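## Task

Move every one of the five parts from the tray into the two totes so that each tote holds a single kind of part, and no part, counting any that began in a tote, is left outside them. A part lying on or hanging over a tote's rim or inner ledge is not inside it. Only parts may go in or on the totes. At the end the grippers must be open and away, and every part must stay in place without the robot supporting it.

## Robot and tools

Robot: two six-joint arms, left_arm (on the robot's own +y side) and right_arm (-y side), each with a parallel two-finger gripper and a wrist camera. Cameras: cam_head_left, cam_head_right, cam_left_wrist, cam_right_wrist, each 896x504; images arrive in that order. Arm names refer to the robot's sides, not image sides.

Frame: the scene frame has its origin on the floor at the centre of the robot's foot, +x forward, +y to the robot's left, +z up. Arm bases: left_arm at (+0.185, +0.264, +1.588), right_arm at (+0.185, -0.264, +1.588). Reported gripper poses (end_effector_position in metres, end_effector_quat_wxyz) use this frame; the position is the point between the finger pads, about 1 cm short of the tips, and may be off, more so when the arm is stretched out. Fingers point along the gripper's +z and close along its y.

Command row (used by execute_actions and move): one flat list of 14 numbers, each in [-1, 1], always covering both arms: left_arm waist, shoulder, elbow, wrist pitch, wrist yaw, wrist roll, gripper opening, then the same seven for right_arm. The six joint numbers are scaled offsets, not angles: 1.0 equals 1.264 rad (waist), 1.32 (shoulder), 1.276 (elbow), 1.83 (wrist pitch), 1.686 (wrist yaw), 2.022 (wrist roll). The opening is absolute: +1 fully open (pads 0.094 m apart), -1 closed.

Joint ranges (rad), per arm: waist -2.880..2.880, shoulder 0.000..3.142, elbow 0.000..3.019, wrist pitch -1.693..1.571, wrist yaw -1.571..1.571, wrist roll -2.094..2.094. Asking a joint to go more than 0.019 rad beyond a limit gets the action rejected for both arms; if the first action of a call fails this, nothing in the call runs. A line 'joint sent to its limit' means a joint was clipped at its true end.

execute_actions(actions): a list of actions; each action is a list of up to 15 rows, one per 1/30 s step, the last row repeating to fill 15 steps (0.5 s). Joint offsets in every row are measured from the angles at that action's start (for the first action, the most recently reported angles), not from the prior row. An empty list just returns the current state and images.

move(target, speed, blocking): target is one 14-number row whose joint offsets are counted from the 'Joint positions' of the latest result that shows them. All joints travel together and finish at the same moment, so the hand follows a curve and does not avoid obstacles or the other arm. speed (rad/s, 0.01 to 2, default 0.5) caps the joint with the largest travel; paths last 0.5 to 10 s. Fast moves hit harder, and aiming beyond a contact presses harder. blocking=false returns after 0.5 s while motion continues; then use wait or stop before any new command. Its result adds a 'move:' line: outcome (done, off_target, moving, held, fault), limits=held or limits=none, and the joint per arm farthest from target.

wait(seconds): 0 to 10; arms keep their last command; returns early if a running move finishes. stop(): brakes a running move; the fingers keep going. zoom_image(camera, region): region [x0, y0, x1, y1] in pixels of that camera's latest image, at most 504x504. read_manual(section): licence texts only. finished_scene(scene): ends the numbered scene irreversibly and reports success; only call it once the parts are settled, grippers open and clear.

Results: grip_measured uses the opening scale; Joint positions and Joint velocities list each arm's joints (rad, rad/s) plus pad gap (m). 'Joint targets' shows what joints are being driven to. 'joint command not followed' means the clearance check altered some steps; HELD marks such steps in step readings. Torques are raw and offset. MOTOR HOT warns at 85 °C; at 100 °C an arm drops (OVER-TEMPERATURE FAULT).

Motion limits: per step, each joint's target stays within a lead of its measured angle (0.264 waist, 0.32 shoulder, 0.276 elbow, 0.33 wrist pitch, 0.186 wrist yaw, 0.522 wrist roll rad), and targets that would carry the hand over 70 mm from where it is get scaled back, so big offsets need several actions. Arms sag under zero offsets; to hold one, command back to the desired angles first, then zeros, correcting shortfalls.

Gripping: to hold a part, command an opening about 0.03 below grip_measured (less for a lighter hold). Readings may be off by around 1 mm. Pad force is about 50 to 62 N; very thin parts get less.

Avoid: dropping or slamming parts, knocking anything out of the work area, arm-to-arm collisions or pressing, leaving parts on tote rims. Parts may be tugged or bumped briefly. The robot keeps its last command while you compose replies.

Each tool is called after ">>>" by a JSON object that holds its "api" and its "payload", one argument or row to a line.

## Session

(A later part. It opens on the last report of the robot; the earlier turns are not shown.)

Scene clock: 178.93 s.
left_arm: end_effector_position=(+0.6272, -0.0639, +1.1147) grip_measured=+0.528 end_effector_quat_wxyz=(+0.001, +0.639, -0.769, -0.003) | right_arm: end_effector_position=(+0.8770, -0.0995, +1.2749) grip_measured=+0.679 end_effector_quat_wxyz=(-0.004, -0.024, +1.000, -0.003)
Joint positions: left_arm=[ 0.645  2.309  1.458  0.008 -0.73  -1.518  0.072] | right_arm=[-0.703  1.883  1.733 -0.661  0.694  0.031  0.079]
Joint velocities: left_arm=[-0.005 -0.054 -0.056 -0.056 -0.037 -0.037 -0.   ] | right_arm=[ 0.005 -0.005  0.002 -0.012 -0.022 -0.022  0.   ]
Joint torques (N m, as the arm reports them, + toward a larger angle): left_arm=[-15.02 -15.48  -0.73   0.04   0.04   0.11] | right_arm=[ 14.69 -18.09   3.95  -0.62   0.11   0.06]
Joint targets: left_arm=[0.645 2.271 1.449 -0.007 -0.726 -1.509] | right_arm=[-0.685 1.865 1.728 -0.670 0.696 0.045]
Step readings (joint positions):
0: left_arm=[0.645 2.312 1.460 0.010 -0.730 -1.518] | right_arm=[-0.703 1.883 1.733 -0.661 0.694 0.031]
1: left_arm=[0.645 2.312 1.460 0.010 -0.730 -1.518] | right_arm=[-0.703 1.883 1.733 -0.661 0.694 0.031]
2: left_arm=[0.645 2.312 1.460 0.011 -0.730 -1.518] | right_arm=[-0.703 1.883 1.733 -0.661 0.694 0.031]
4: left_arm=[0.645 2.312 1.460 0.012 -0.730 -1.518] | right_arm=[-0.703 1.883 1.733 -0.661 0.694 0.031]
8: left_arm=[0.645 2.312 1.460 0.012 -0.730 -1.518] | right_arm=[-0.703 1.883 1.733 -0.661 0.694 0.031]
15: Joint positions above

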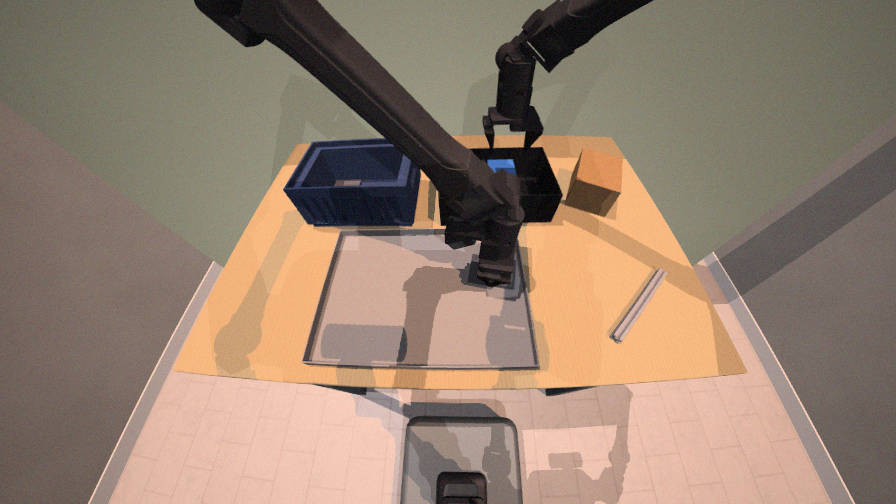

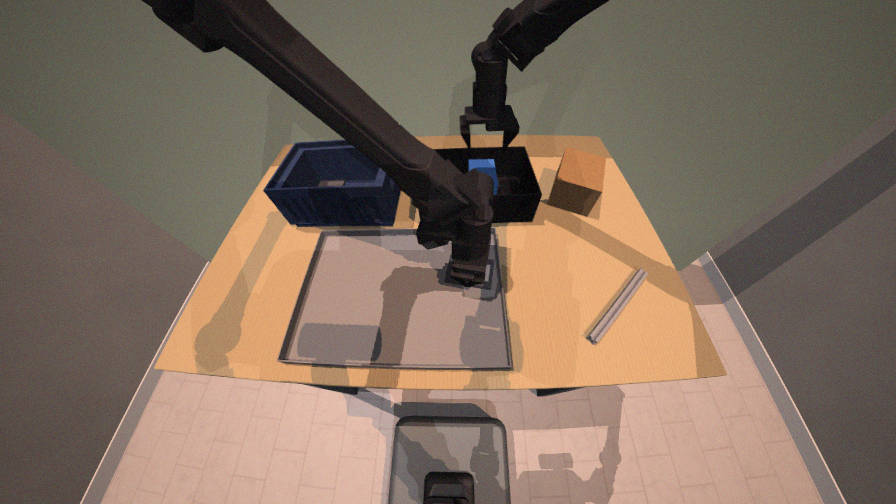

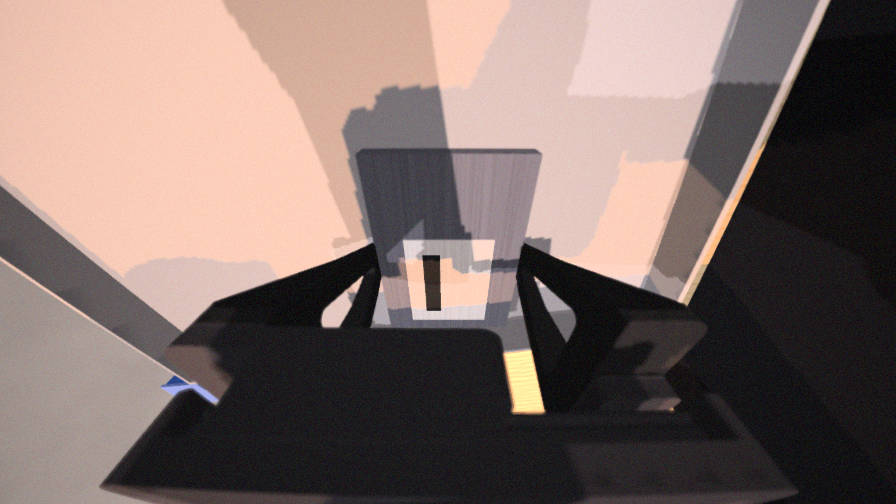

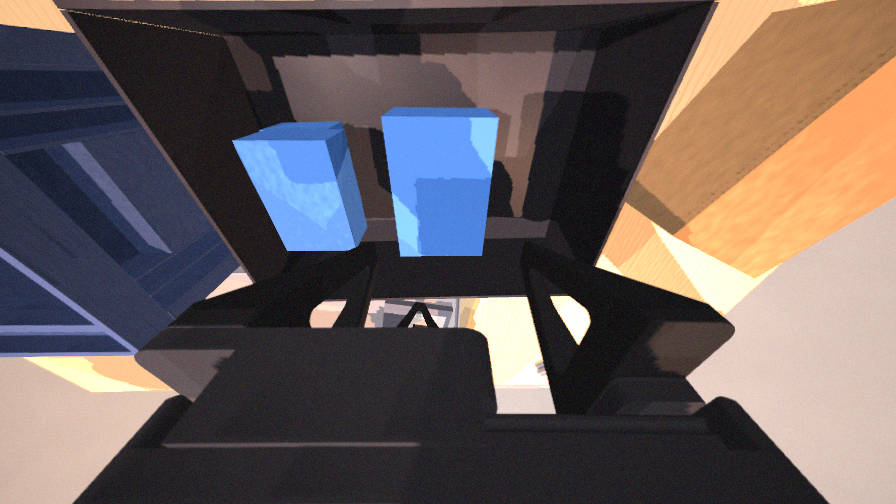

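>>> {"api": "execute_actions", "payload": {
  "actions": []
}}

Scene clock: 180.67 s.
left_arm: end_effector_position=(+0.6327, -0.0608, +1.1189) grip_measured=+0.528 end_effector_quat_wxyz=(+0.000, +0.640, -0.768, -0.001) | right_arm: end_effector_position=(+0.8770, -0.0995, +1.2749) grip_measured=+0.679 end_effector_quat_wxyz=(-0.004, -0.024, +1.000, -0.003)
Joint positions: left_arm=[ 0.645  2.294  1.453  0.003 -0.73  -1.518  0.072] | right_arm=[-0.703  1.883  1.733 -0.661  0.694  0.031  0.079]
Joint velocities: left_arm=[-0.024 -0.005 -0.007  0.007  0.007  0.022 -0.   ] | right_arm=[-0.015  0.005 -0.017 -0.017 -0.007 -0.066 -0.001]
Joint torques (N m, as the arm reports them, + toward a larger angle): left_arm=[-14.61 -15.33  -0.41   0.03   0.     0.12] | right_arm=[ 14.74 -18.07   3.95  -0.63   0.1    0.06]
Joint targets: left_arm=[0.645 2.271 1.449 -0.007 -0.726 -1.509] | right_arm=[-0.685 1.865 1.728 -0.670 0.696 0.045]

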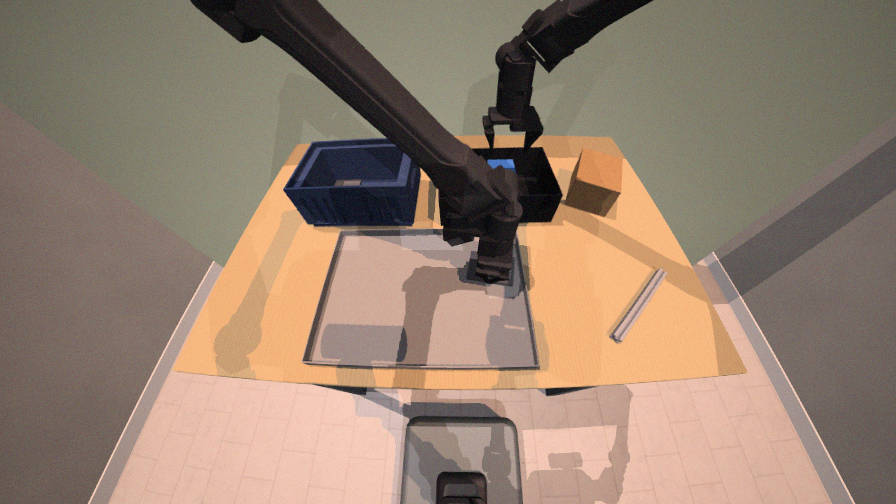

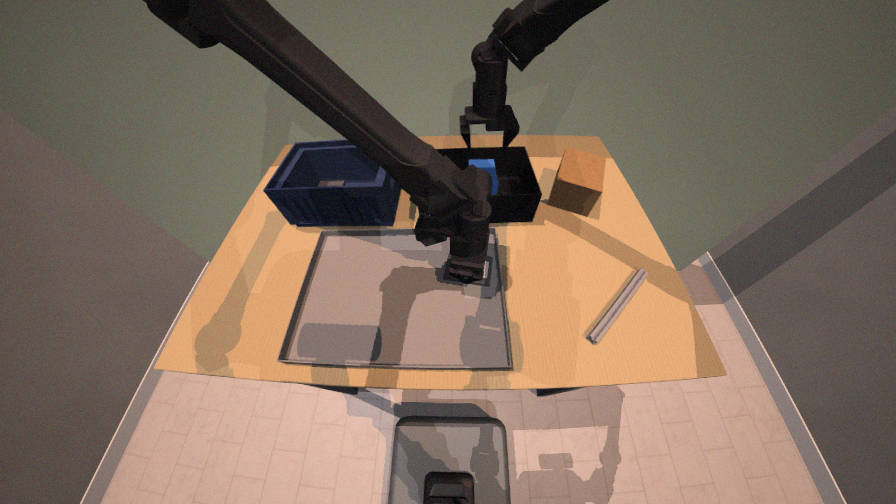

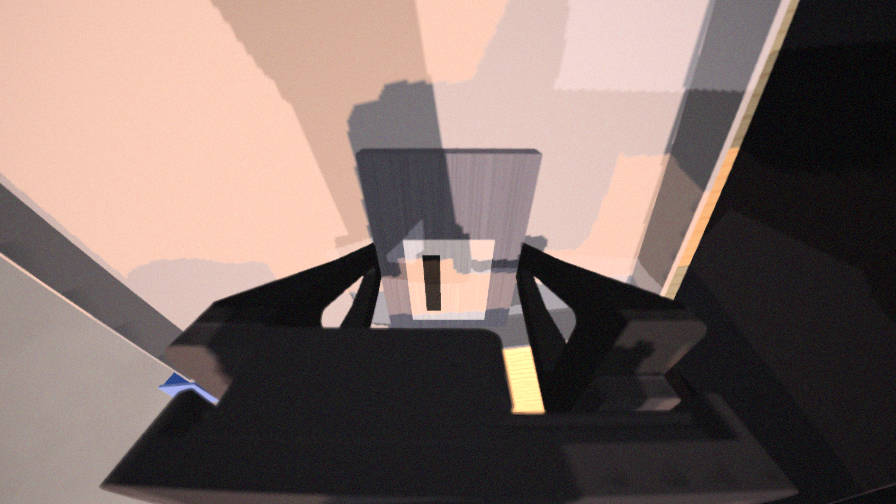

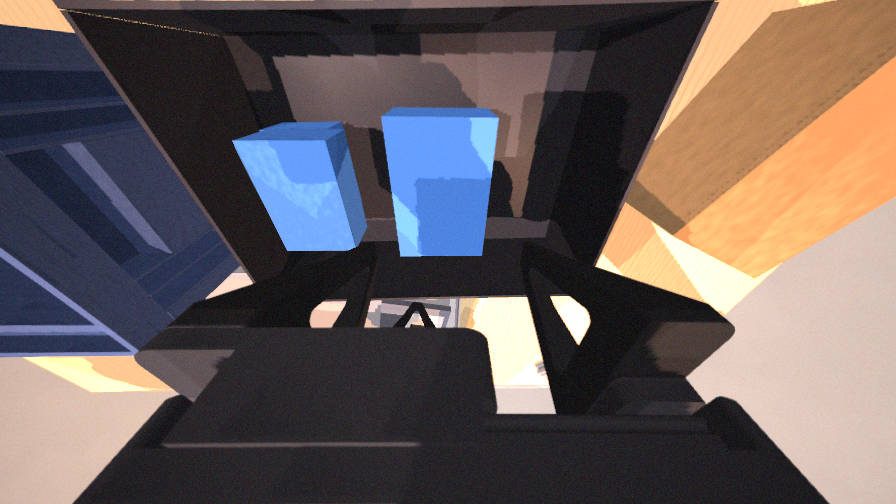

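>>> {"api": "move", "payload": {
  "target": [0.049,-0.544,-0.333,-0.1355,0.0255,0.006,0.45,-0.130,-0.439,-0.615,0.172,-0.074,0.0,1.0],
  "speed": 0.7
}}

Scene clock: 186.17 s.
left_arm: end_effector_position=(+0.6957, +0.1354, +1.3058) grip_measured=+0.528 end_effector_quat_wxyz=(-0.004, +0.664, -0.747, +0.004) | right_arm: end_effector_position=(+0.7000, -0.2503, +1.3412) grip_measured=+1.000 end_effector_quat_wxyz=(-0.002, +0.047, +0.999, +0.000)
Joint positions: left_arm=[ 0.702  1.578  1.028 -0.235 -0.691 -1.515  0.072] | right_arm=[-0.864  1.318  0.951 -0.357  0.571  0.031  0.094]
Joint velocities: left_arm=[-0.005  0.005 -0.002 -0.007 -0.051  0.022 -0.   ] | right_arm=[-0.015 -0.024  0.012 -0.002  0.11  -0.051  0.   ]
Joint torques (N m, as the arm reports them, + toward a larger angle): left_arm=[ -8.44 -13.3    1.93   0.08   0.01   0.12] | right_arm=[  5.88 -13.62   2.75   0.04  -0.11  -0.07]
Joint targets: left_arm=[0.707 1.576 1.028 -0.245 -0.687 -1.506] | right_arm=[-0.867 1.304 0.949 -0.346 0.569 0.031]
move: done; limits=none; left_arm: farthest joint: the wrist pitch, 0.010 radians from its target (0.248 radians at the start); right_arm: farthest joint: the shoulder, 0.014 radians from its target (0.580 radians at the start)

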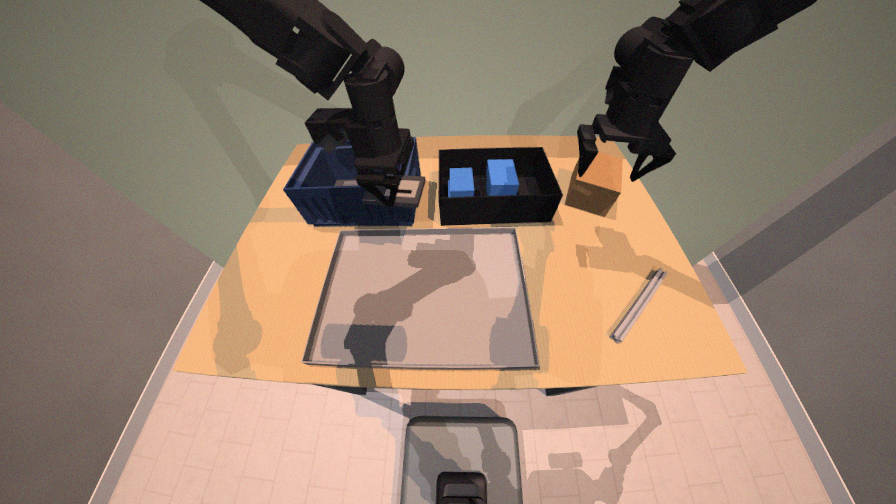

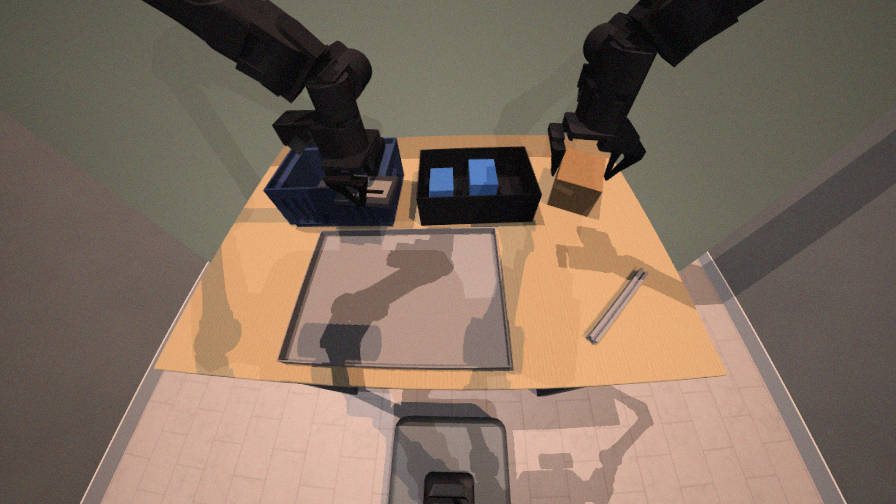

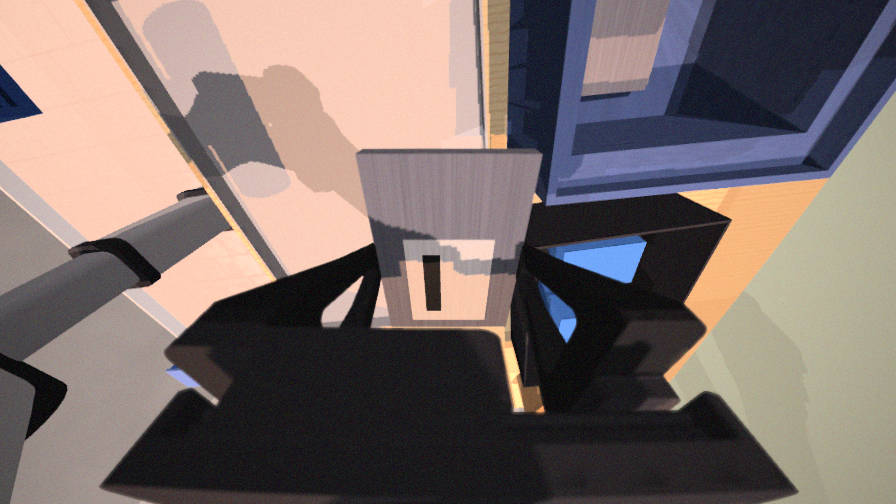

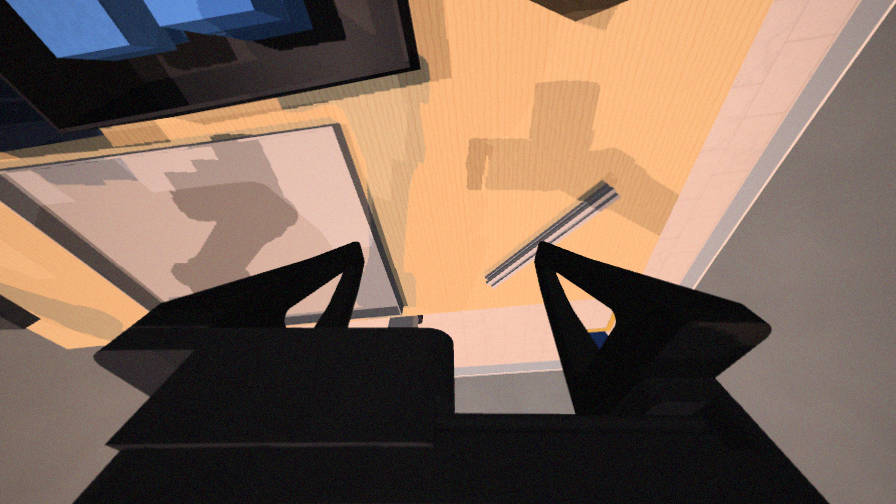

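>>> {"api": "move", "payload": {
  "target": [0.1266,0.016,0.406,-0.223,0.068,0.0,0.45,-0.0024,-0.0106,-0.0016,0.006,-0.001,0.0,1.0],
  "speed": 0.6
}}

Scene clock: 188.50 s.
left_arm: end_effector_position=(+0.8696, +0.2434, +1.3145) grip_measured=+0.528 end_effector_quat_wxyz=(-0.007, +0.713, -0.701, +0.001) | right_arm: end_effector_position=(+0.7000, -0.2503, +1.3412) grip_measured=+1.000 end_effector_quat_wxyz=(-0.002, +0.047, +0.999, +0.000)
Joint positions: left_arm=[ 0.862  1.602  1.53  -0.633 -0.58  -1.515  0.072] | right_arm=[-0.864  1.318  0.951 -0.357  0.571  0.031  0.094]
Joint velocities: left_arm=[-0.005  0.015  0.007 -0.027 -0.022 -0.081  0.001] | right_arm=[ 0.005 -0.015 -0.007 -0.017  0.007 -0.022  0.   ]
Joint torques (N m, as the arm reports them, + toward a larger angle): left_arm=[ -8.99 -19.29   6.43   0.1    0.01   0.03] | right_arm=[  5.95 -13.72   2.73   0.05  -0.08  -0.08]
Joint targets: left_arm=[0.862 1.599 1.546 -0.643 -0.576 -1.515] | right_arm=[-0.867 1.304 0.949 -0.346 0.570 0.031]
move: done; limits=none; left_arm: farthest joint: the elbow, 0.016 radians from its target (0.518 radians at the start); right_arm: farthest joint: the shoulder, 0.014 radians from its target (0.014 radians at the start)

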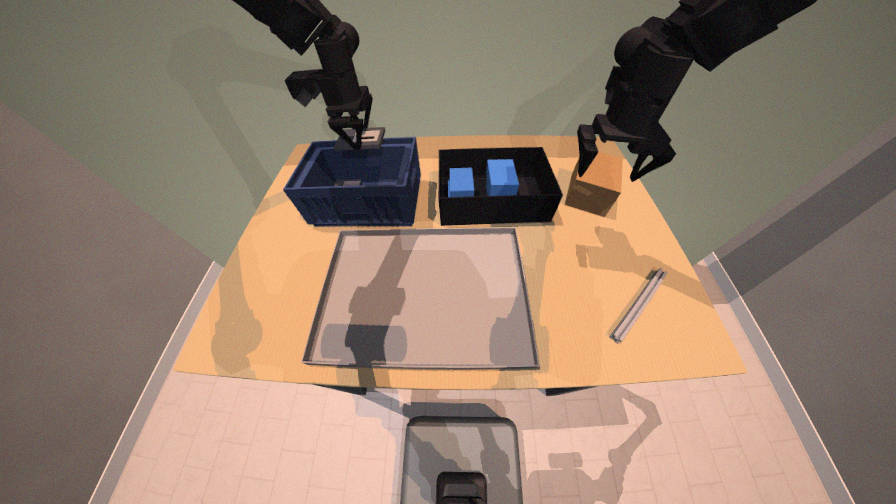

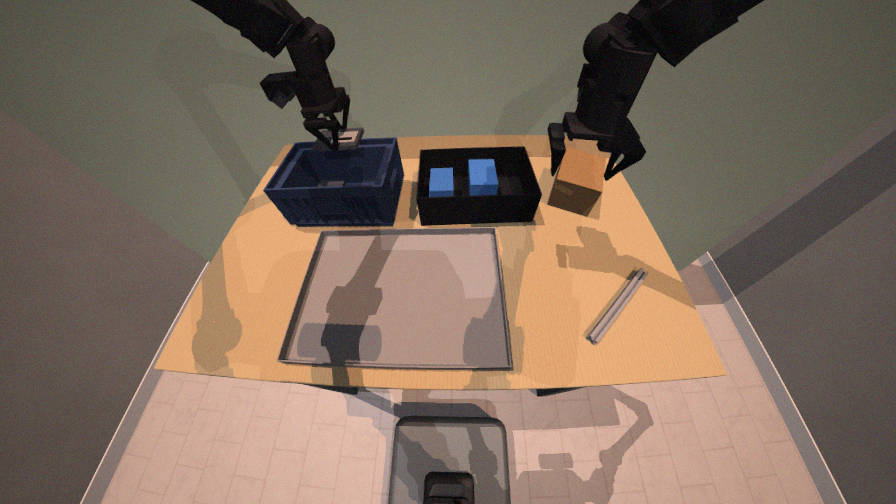

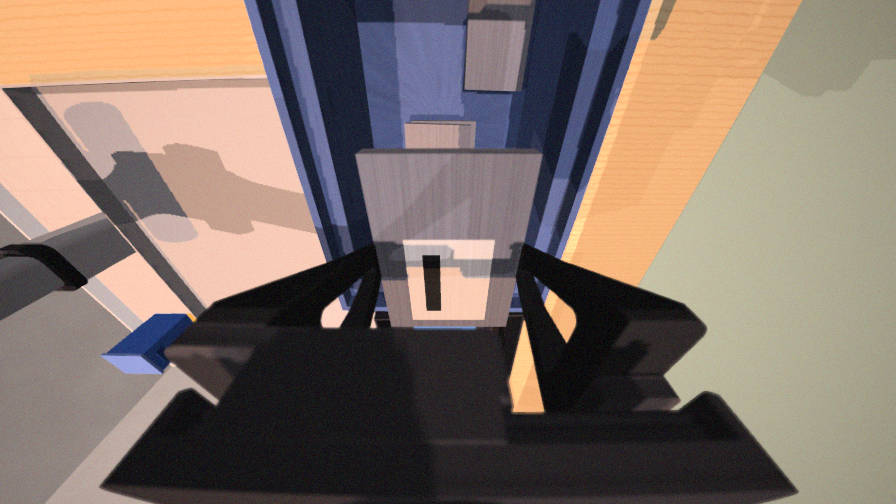

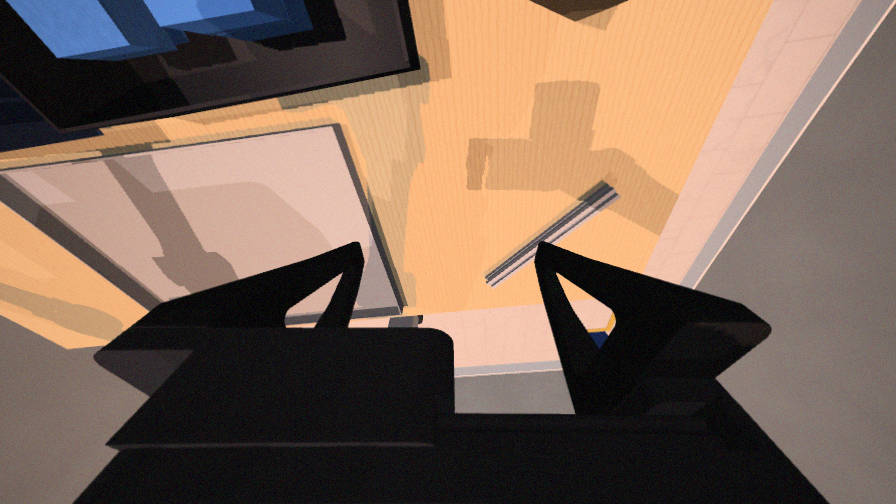

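>>> {"api": "move", "payload": {
  "target": [0.0983,0.2227,0.1528,0.0943,0.0623,0.0534,0.45,-0.0024,-0.0106,-0.0016,0.006,-0.001,0.0,1.0],
  "speed": 0.35
}}

Scene clock: 190.90 s.
left_arm: end_effector_position=(+0.8626, +0.2355, +1.1578) grip_measured=+0.528 end_effector_quat_wxyz=(+0.003, +0.707, -0.707, -0.003) | right_arm: end_effector_position=(+0.7000, -0.2503, +1.3412) grip_measured=+1.000 end_effector_quat_wxyz=(-0.002, +0.047, +0.999, +0.000)
Joint positions: left_arm=[ 0.987  1.909  1.7   -0.472 -0.478 -1.417  0.072] | right_arm=[-0.864  1.318  0.951 -0.357  0.571  0.031  0.094]
Joint velocities: left_arm=[-0.015 -0.005 -0.002  0.007 -0.022 -0.022 -0.   ] | right_arm=[ 0.005 -0.005 -0.022 -0.007  0.051 -0.007  0.   ]
Joint torques (N m, as the arm reports them, + toward a larger angle): left_arm=[ -9.53 -21.15   6.2    0.88   0.01   0.16] | right_arm=[  5.94 -13.67   2.74   0.05  -0.08  -0.07]
Joint targets: left_arm=[0.987 1.896 1.725 -0.460 -0.475 -1.407] | right_arm=[-0.867 1.304 0.949 -0.346 0.570 0.031]
move: off_target (left_arm); limits=none; left_arm: farthest joint: the elbow, 0.025 radians from its target (0.195 radians at the start); right_arm: farthest joint: the shoulder, 0.014 radians from its target (0.014 radians at the start)

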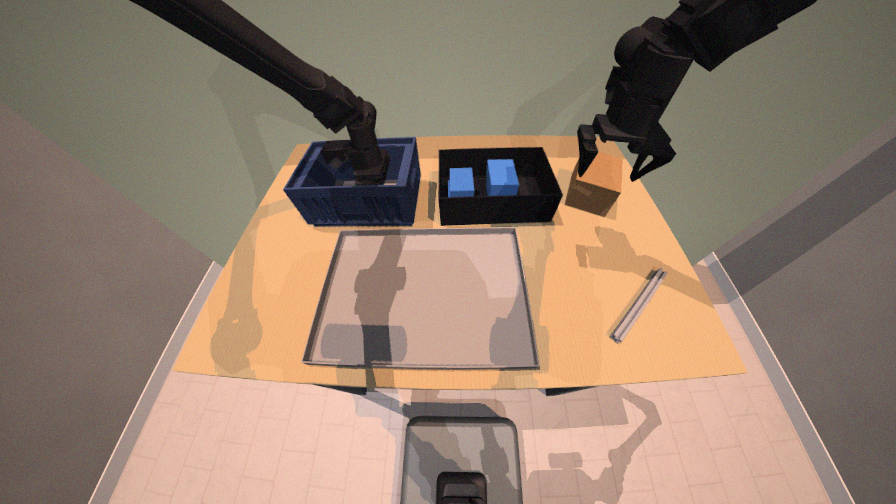

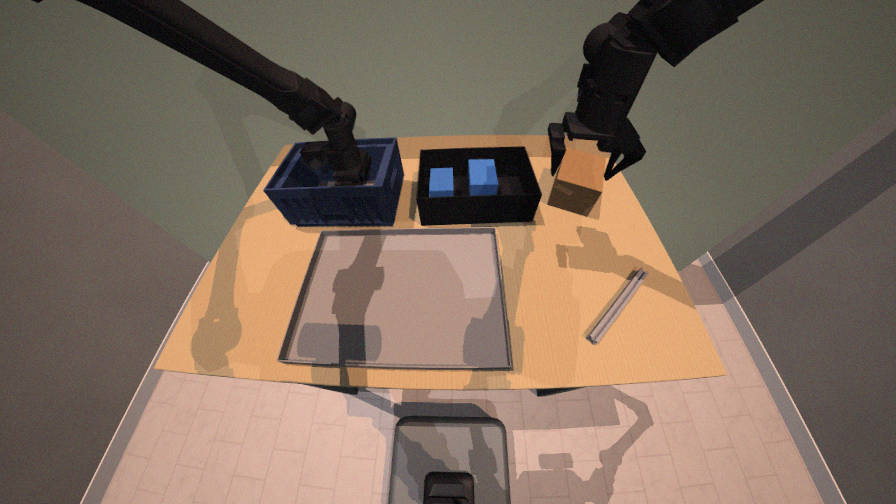

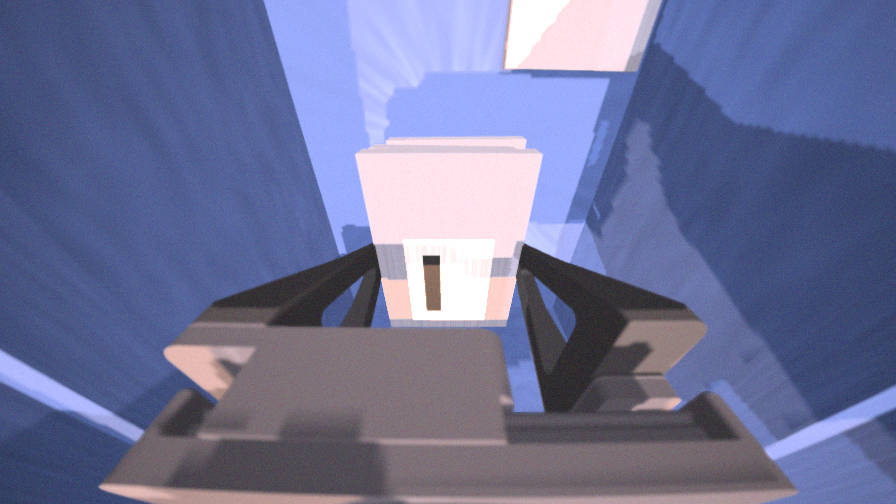

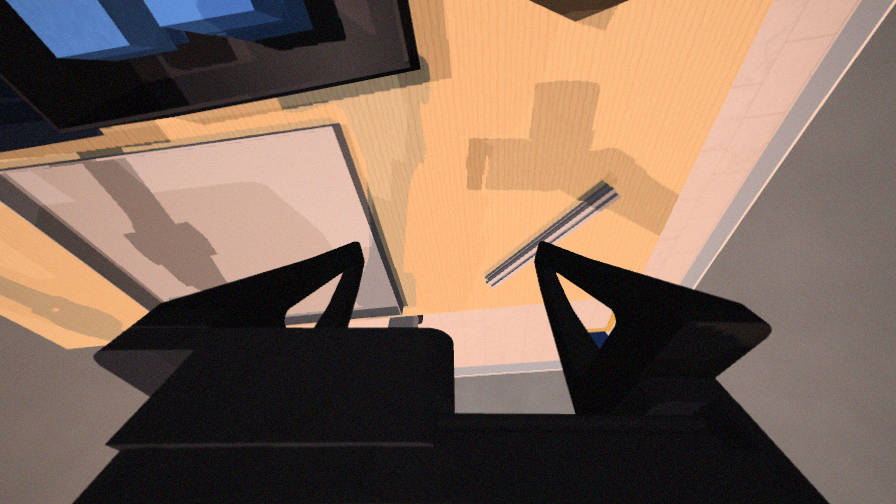

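>>> {"api": "execute_actions", "payload": {
  "actions": [
    [[0.003,-0.006,0.0196,0.0066,0.0018,0.0049,0.45,-0.0024,-0.0106,-0.0016,0.006,-0.001,0,1],[0.005,-0.003,0.0200,0.0068,0.0020,0.0050,0.45,-0.0024,-0.0106,-0.0016,0.006,-0.001,0,1],[0.006,-0.001,0.0212,0.0071,0.0022,0.0052,0.45,-0.0024,-0.0106,-0.0016,0.006,-0.001,0,1],[0.0066,0.0005,0.0224,0.0074,0.0025,0.0054,0.45,-0.0024,-0.0106,-0.0016,0.006,-0.001,0,1],[0.0071,0.002,0.0236,0.0077,0.0027,0.0056,0.45,-0.0024,-0.0106,-0.0016,0.006,-0.001,0,1],[0.0076,0.0033,0.0248,0.0080,0.0029,0.0058,0.45,-0.0024,-0.0106,-0.0016,0.006,-0.001,0,1],[0.0081,0.0046,0.0260,0.0083,0.0032,0.0060,0.45,-0.0024,-0.0106,-0.0016,0.006,-0.001,0,1],[0.0086,0.0059,0.0272,0.0086,0.0034,0.0062,0.45,-0.0024,-0.0106,-0.0016,0.006,-0.001,0,1],[0.0091,0.0072,0.0284,0.0089,0.0036,0.0065,0.45,-0.0024,-0.0106,-0.0016,0.006,-0.001,0,1],[0.0096,0.0085,0.0296,0.0092,0.0038,0.0067,0.45,-0.0024,-0.0106,-0.0016,0.006,-0.001,0,1],[0.0101,0.0097,0.0308,0.0095,0.0041,0.0069,0.45,-0.0024,-0.0106,-0.0016,0.006,-0.001,0,1],[0.0106,0.0108,0.0319,0.0098,0.0043,0.0071,0.45,-0.0024,-0.0106,-0.0016,0.006,-0.001,0,1],[0.0111,0.0118,0.0328,0.0101,0.0045,0.0073,0.45,-0.0024,-0.0106,-0.0016,0.006,-0.001,0,1],[0.0116,0.0129,0.0337,0.0104,0.0047,0.0074,0.45,-0.0024,-0.0106,-0.0016,0.006,-0.001,0,1]]
  ]
}}

>>> {"api": "wait", "payload": {
  "seconds": 0.4
}}

Scene clock: 193.07 s.
left_arm: end_effector_position=(+0.8645, +0.2363, +1.1509) grip_measured=+0.528 end_effector_quat_wxyz=(+0.001, +0.707, -0.707, -0.002) | right_arm: end_effector_position=(+0.7000, -0.2503, +1.3412) grip_measured=+1.000 end_effector_quat_wxyz=(-0.002, +0.047, +0.999, +0.000)
Joint positions: left_arm=[ 0.992  1.924  1.716 -0.466 -0.474 -1.412  0.072] | right_arm=[-0.864  1.318  0.951 -0.357  0.571  0.031  0.094]
Joint velocities: left_arm=[ 0.015  0.054  0.007  0.007 -0.037  0.007 -0.001] | right_arm=[-0.005 -0.015 -0.007 -0.007 -0.022  0.081  0.   ]
Joint torques (N m, as the arm reports them, + toward a larger angle): left_arm=[ -8.47 -20.41   6.38   1.09   0.06   0.14] | right_arm=[  6.02 -13.55   2.72   0.06  -0.07  -0.07]
Joint targets: left_arm=[1.002 1.926 1.743 -0.453 -0.470 -1.402] | right_arm=[-0.867 1.304 0.949 -0.346 0.570 0.031]
Step readings (joint positions):
0: left_arm=[0.987 1.909 1.700 -0.472 -0.478 -1.416] | right_arm=[-0.864 1.318 0.951 -0.357 0.571 0.031]
1: left_arm=[0.987 1.909 1.700 -0.472 -0.478 -1.416] | right_arm=[-0.864 1.318 0.951 -0.357 0.571 0.031]
2: left_arm=[0.987 1.909 1.700 -0.472 -0.478 -1.416] | right_arm=[-0.864 1.318 0.951 -0.357 0.571 0.031]
4: left_arm=[0.987 1.909 1.700 -0.472 -0.478 -1.415] | right_arm=[-0.864 1.318 0.951 -0.357 0.571 0.031]
8: left_arm=[0.988 1.912 1.705 -0.471 -0.477 -1.415] | right_arm=[-0.864 1.318 0.951 -0.357 0.571 0.031]
15: Joint positions above

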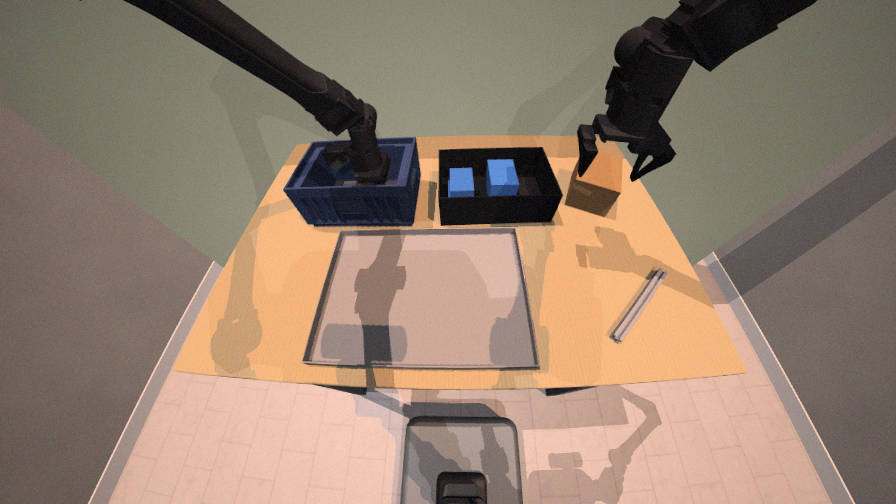

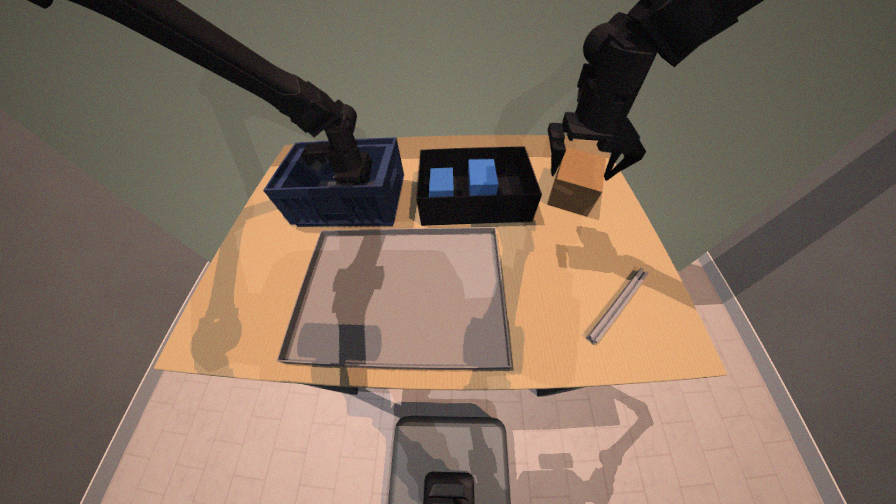

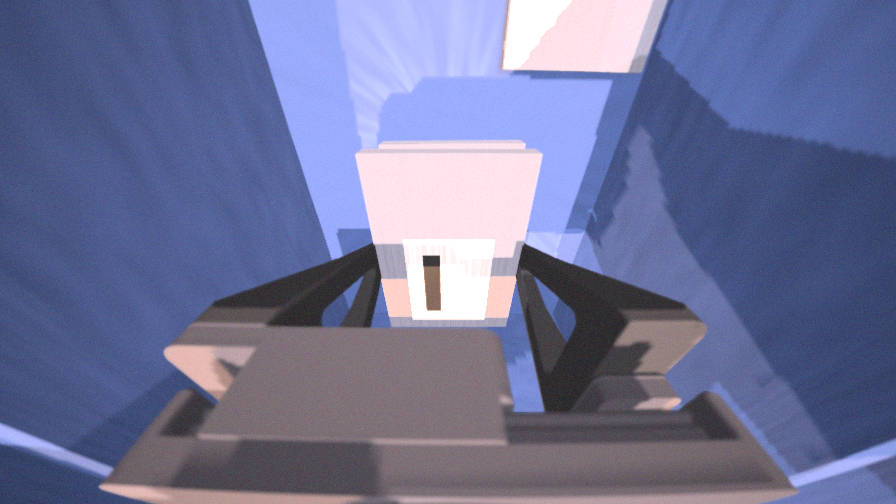

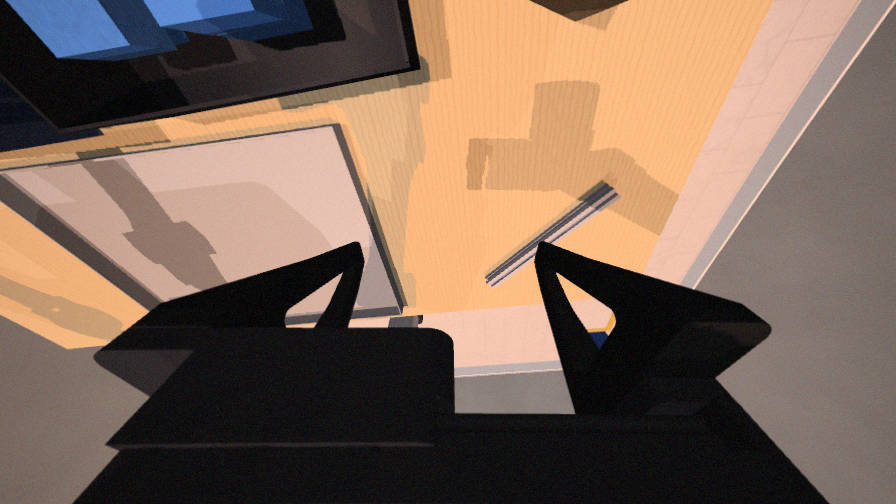

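Scene clock: 193.47 s.
left_arm: end_effector_position=(+0.8640, +0.2369, +1.1492) grip_measured=+0.528 end_effector_quat_wxyz=(+0.001, +0.707, -0.707, -0.002) | right_arm: end_effector_position=(+0.7000, -0.2503, +1.3412) grip_measured=+1.000 end_effector_quat_wxyz=(-0.002, +0.047, +0.999, +0.000)
Joint positions: left_arm=[ 0.994  1.927  1.717 -0.465 -0.474 -1.411  0.072] | right_arm=[-0.864  1.318  0.951 -0.357  0.571  0.031  0.094]
Joint velocities: left_arm=[-0.005  0.005  0.012 -0.007  0.081 -0.007 -0.   ] | right_arm=[-0.015 -0.005  0.002  0.022 -0.037  0.037  0.   ]
Joint torques (N m, as the arm reports them, + toward a larger angle): left_arm=[ -8.75 -20.59   6.31   0.88  -0.01   0.12] | right_arm=[  5.99 -13.77   2.71   0.08  -0.07  -0.07]
Joint targets: left_arm=[1.002 1.926 1.743 -0.453 -0.470 -1.402] | right_arm=[-0.867 1.304 0.949 -0.346 0.570 0.031]
wait: 0.40 s; at rest by 0.20 s

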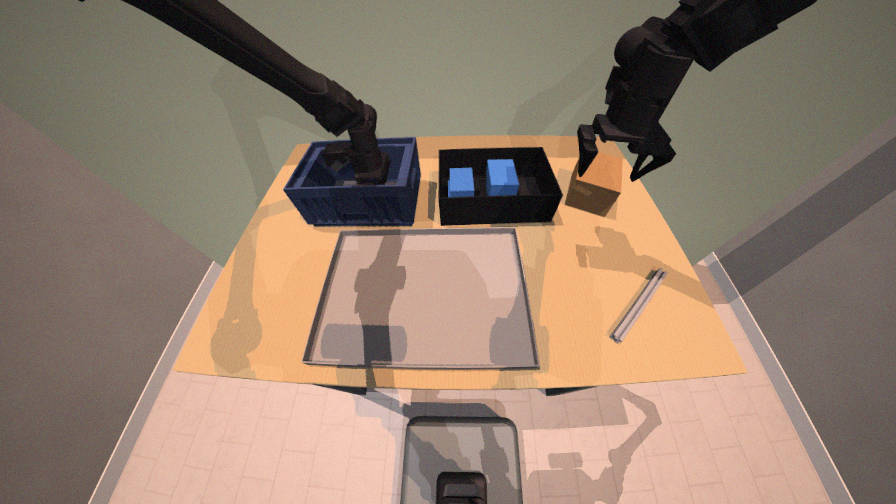

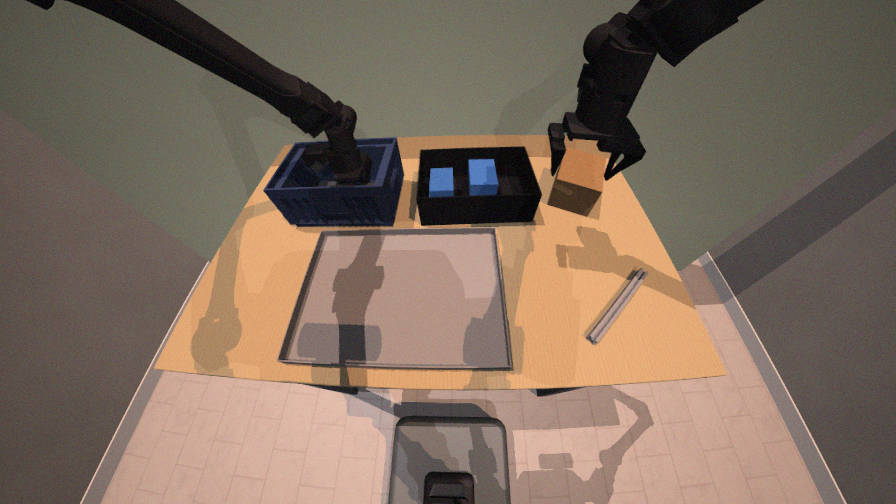

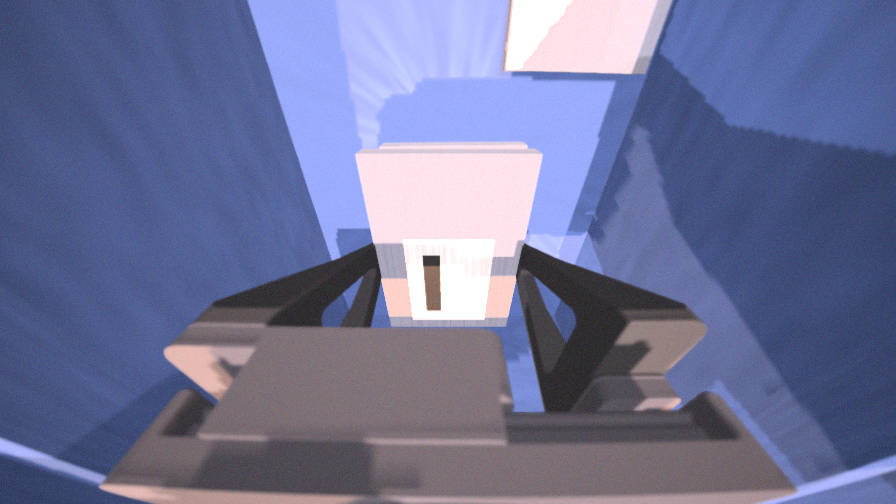

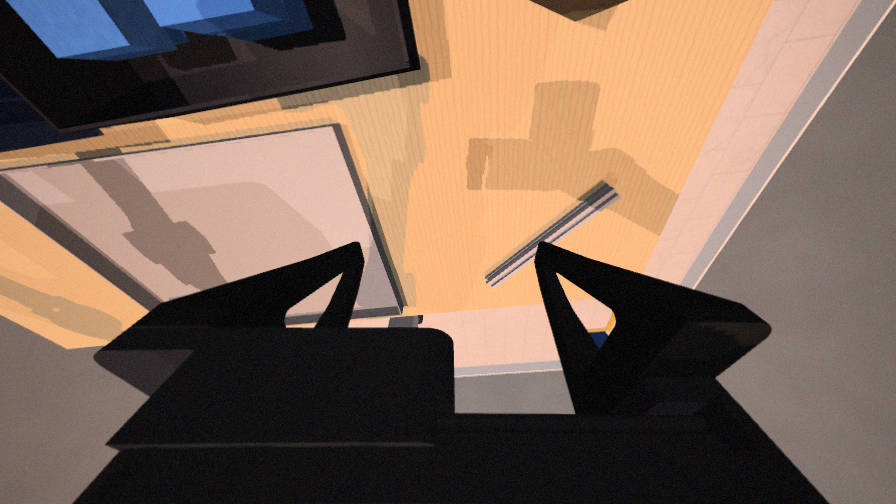

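>>> {"api": "execute_actions", "payload": {
  "actions": [
    [[0.0063,0.0005,0.0210,0.0066,0.0024,0.0045,0.45,-0.0024,-0.0106,-0.0016,0.006,-0.001,0,1],[0.0063,0.0015,0.0216,0.0067,0.0024,0.0045,0.45,-0.0024,-0.0106,-0.0016,0.006,-0.001,0,1],[0.0063,0.0025,0.0222,0.0068,0.0024,0.0045,0.45,-0.0024,-0.0106,-0.0016,0.006,-0.001,0,1],[0.0063,0.0032,0.0227,0.0068,0.0024,0.0045,0.45,-0.0024,-0.0106,-0.0016,0.006,-0.001,0,1],[0.0063,0.0032,0.0227,0.0068,0.0024,0.0045,0.45,-0.0024,-0.0106,-0.0016,0.006,-0.001,0,1],[0.0063,0.0032,0.0227,0.0068,0.0024,0.0045,0.45,-0.0024,-0.0106,-0.0016,0.006,-0.001,0,1],[0.0063,0.0032,0.0227,0.0068,0.0024,0.0045,0.45,-0.0024,-0.0106,-0.0016,0.006,-0.001,0,1],[0.0063,0.0032,0.0227,0.0068,0.0024,0.0045,0.45,-0.0024,-0.0106,-0.0016,0.006,-0.001,0,1],[0.0063,0.0032,0.0227,0.0068,0.0024,0.0045,0.50,-0.0024,-0.0106,-0.0016,0.006,-0.001,0,1],[0.0063,0.0032,0.0227,0.0068,0.0024,0.0045,0.53,-0.0024,-0.0106,-0.0016,0.006,-0.001,0,1],[0.0063,0.0032,0.0227,0.0068,0.0024,0.0045,0.56,-0.0024,-0.0106,-0.0016,0.006,-0.001,0,1],[0.0063,0.0032,0.0227,0.0068,0.0024,0.0045,0.60,-0.0024,-0.0106,-0.0016,0.006,-0.001,0,1],[0.0063,0.0032,0.0227,0.0068,0.0024,0.0045,0.64,-0.0024,-0.0106,-0.0016,0.006,-0.001,0,1],[0.0063,0.0032,0.0227,0.0068,0.0024,0.0045,0.68,-0.0024,-0.0106,-0.0016,0.006,-0.001,0,1]]
  ]
}}

Scene clock: 195.00 s.
left_arm: end_effector_position=(+0.8649, +0.2370, +1.1492) grip_measured=+0.673 end_effector_quat_wxyz=(+0.001, +0.707, -0.707, -0.002) | right_arm: end_effector_position=(+0.7000, -0.2503, +1.3412) grip_measured=+1.000 end_effector_quat_wxyz=(-0.002, +0.047, +0.999, +0.000)
Joint positions: left_arm=[ 0.994  1.928  1.72  -0.465 -0.474 -1.41   0.079] | right_arm=[-0.864  1.318  0.951 -0.357  0.571  0.031  0.094]
Joint velocities: left_arm=[-0.005  0.005  0.002 -0.012  0.007 -0.022  0.009] | right_arm=[ 0.005  0.005 -0.007 -0.007  0.007  0.022  0.   ]
Joint torques (N m, as the arm reports them, + toward a larger angle): left_arm=[ -8.86 -20.11   6.28   0.94   0.02   0.11] | right_arm=[  5.96 -13.71   2.72   0.04  -0.08  -0.07]
Joint targets: left_arm=[1.002 1.932 1.746 -0.453 -0.470 -1.402] | right_arm=[-0.867 1.304 0.949 -0.346 0.570 0.031]
Step readings (joint positions):
0: left_arm=[0.994 1.927 1.717 -0.465 -0.474 -1.411] | right_arm=[-0.864 1.318 0.951 -0.357 0.571 0.031]
1: left_arm=[0.994 1.927 1.717 -0.465 -0.474 -1.411] | right_arm=[-0.864 1.318 0.951 -0.357 0.571 0.031]
2: left_arm=[0.994 1.927 1.717 -0.465 -0.474 -1.411] | right_arm=[-0.864 1.318 0.951 -0.357 0.571 0.031]
4: left_arm=[0.994 1.928 1.718 -0.465 -0.474 -1.411] | right_arm=[-0.864 1.318 0.951 -0.357 0.571 0.031]
8: left_arm=[0.994 1.928 1.718 -0.465 -0.474 -1.411] | right_arm=[-0.864 1.318 0.951 -0.357 0.571 0.031]
15: Joint positions above

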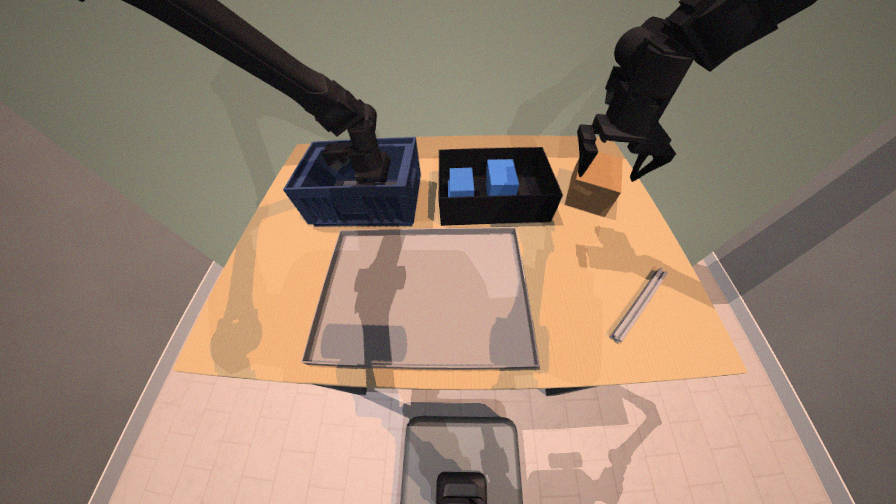

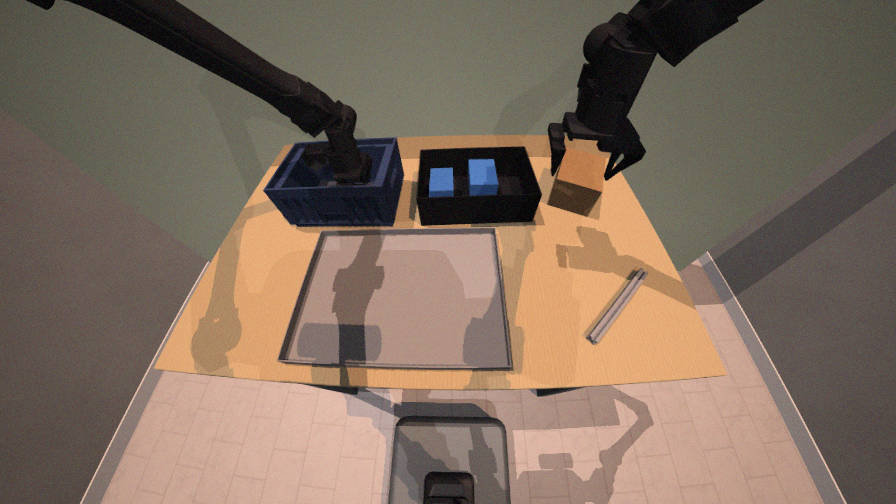

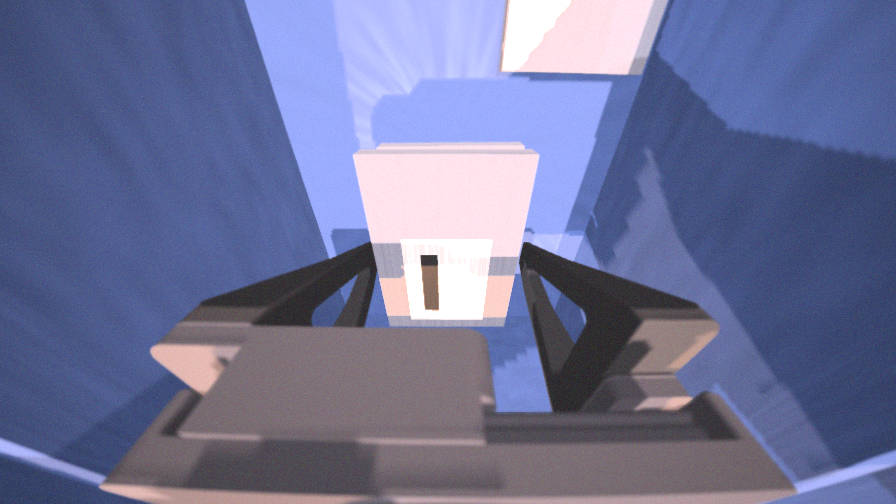

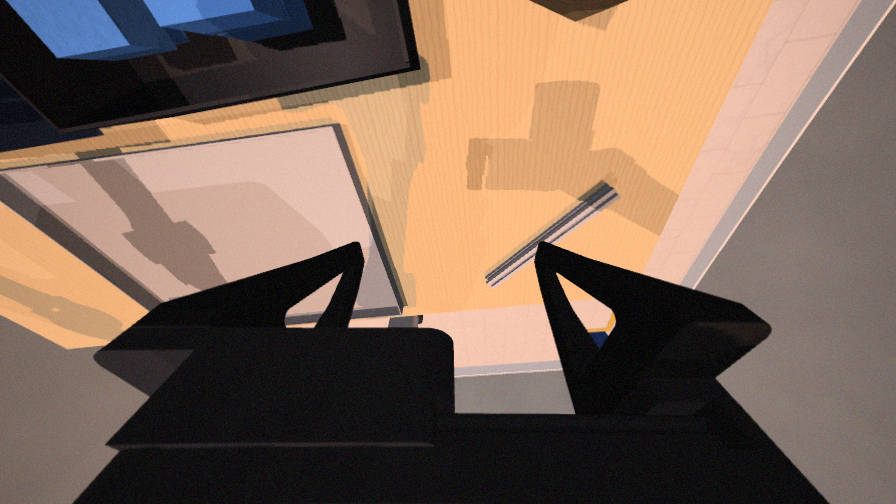

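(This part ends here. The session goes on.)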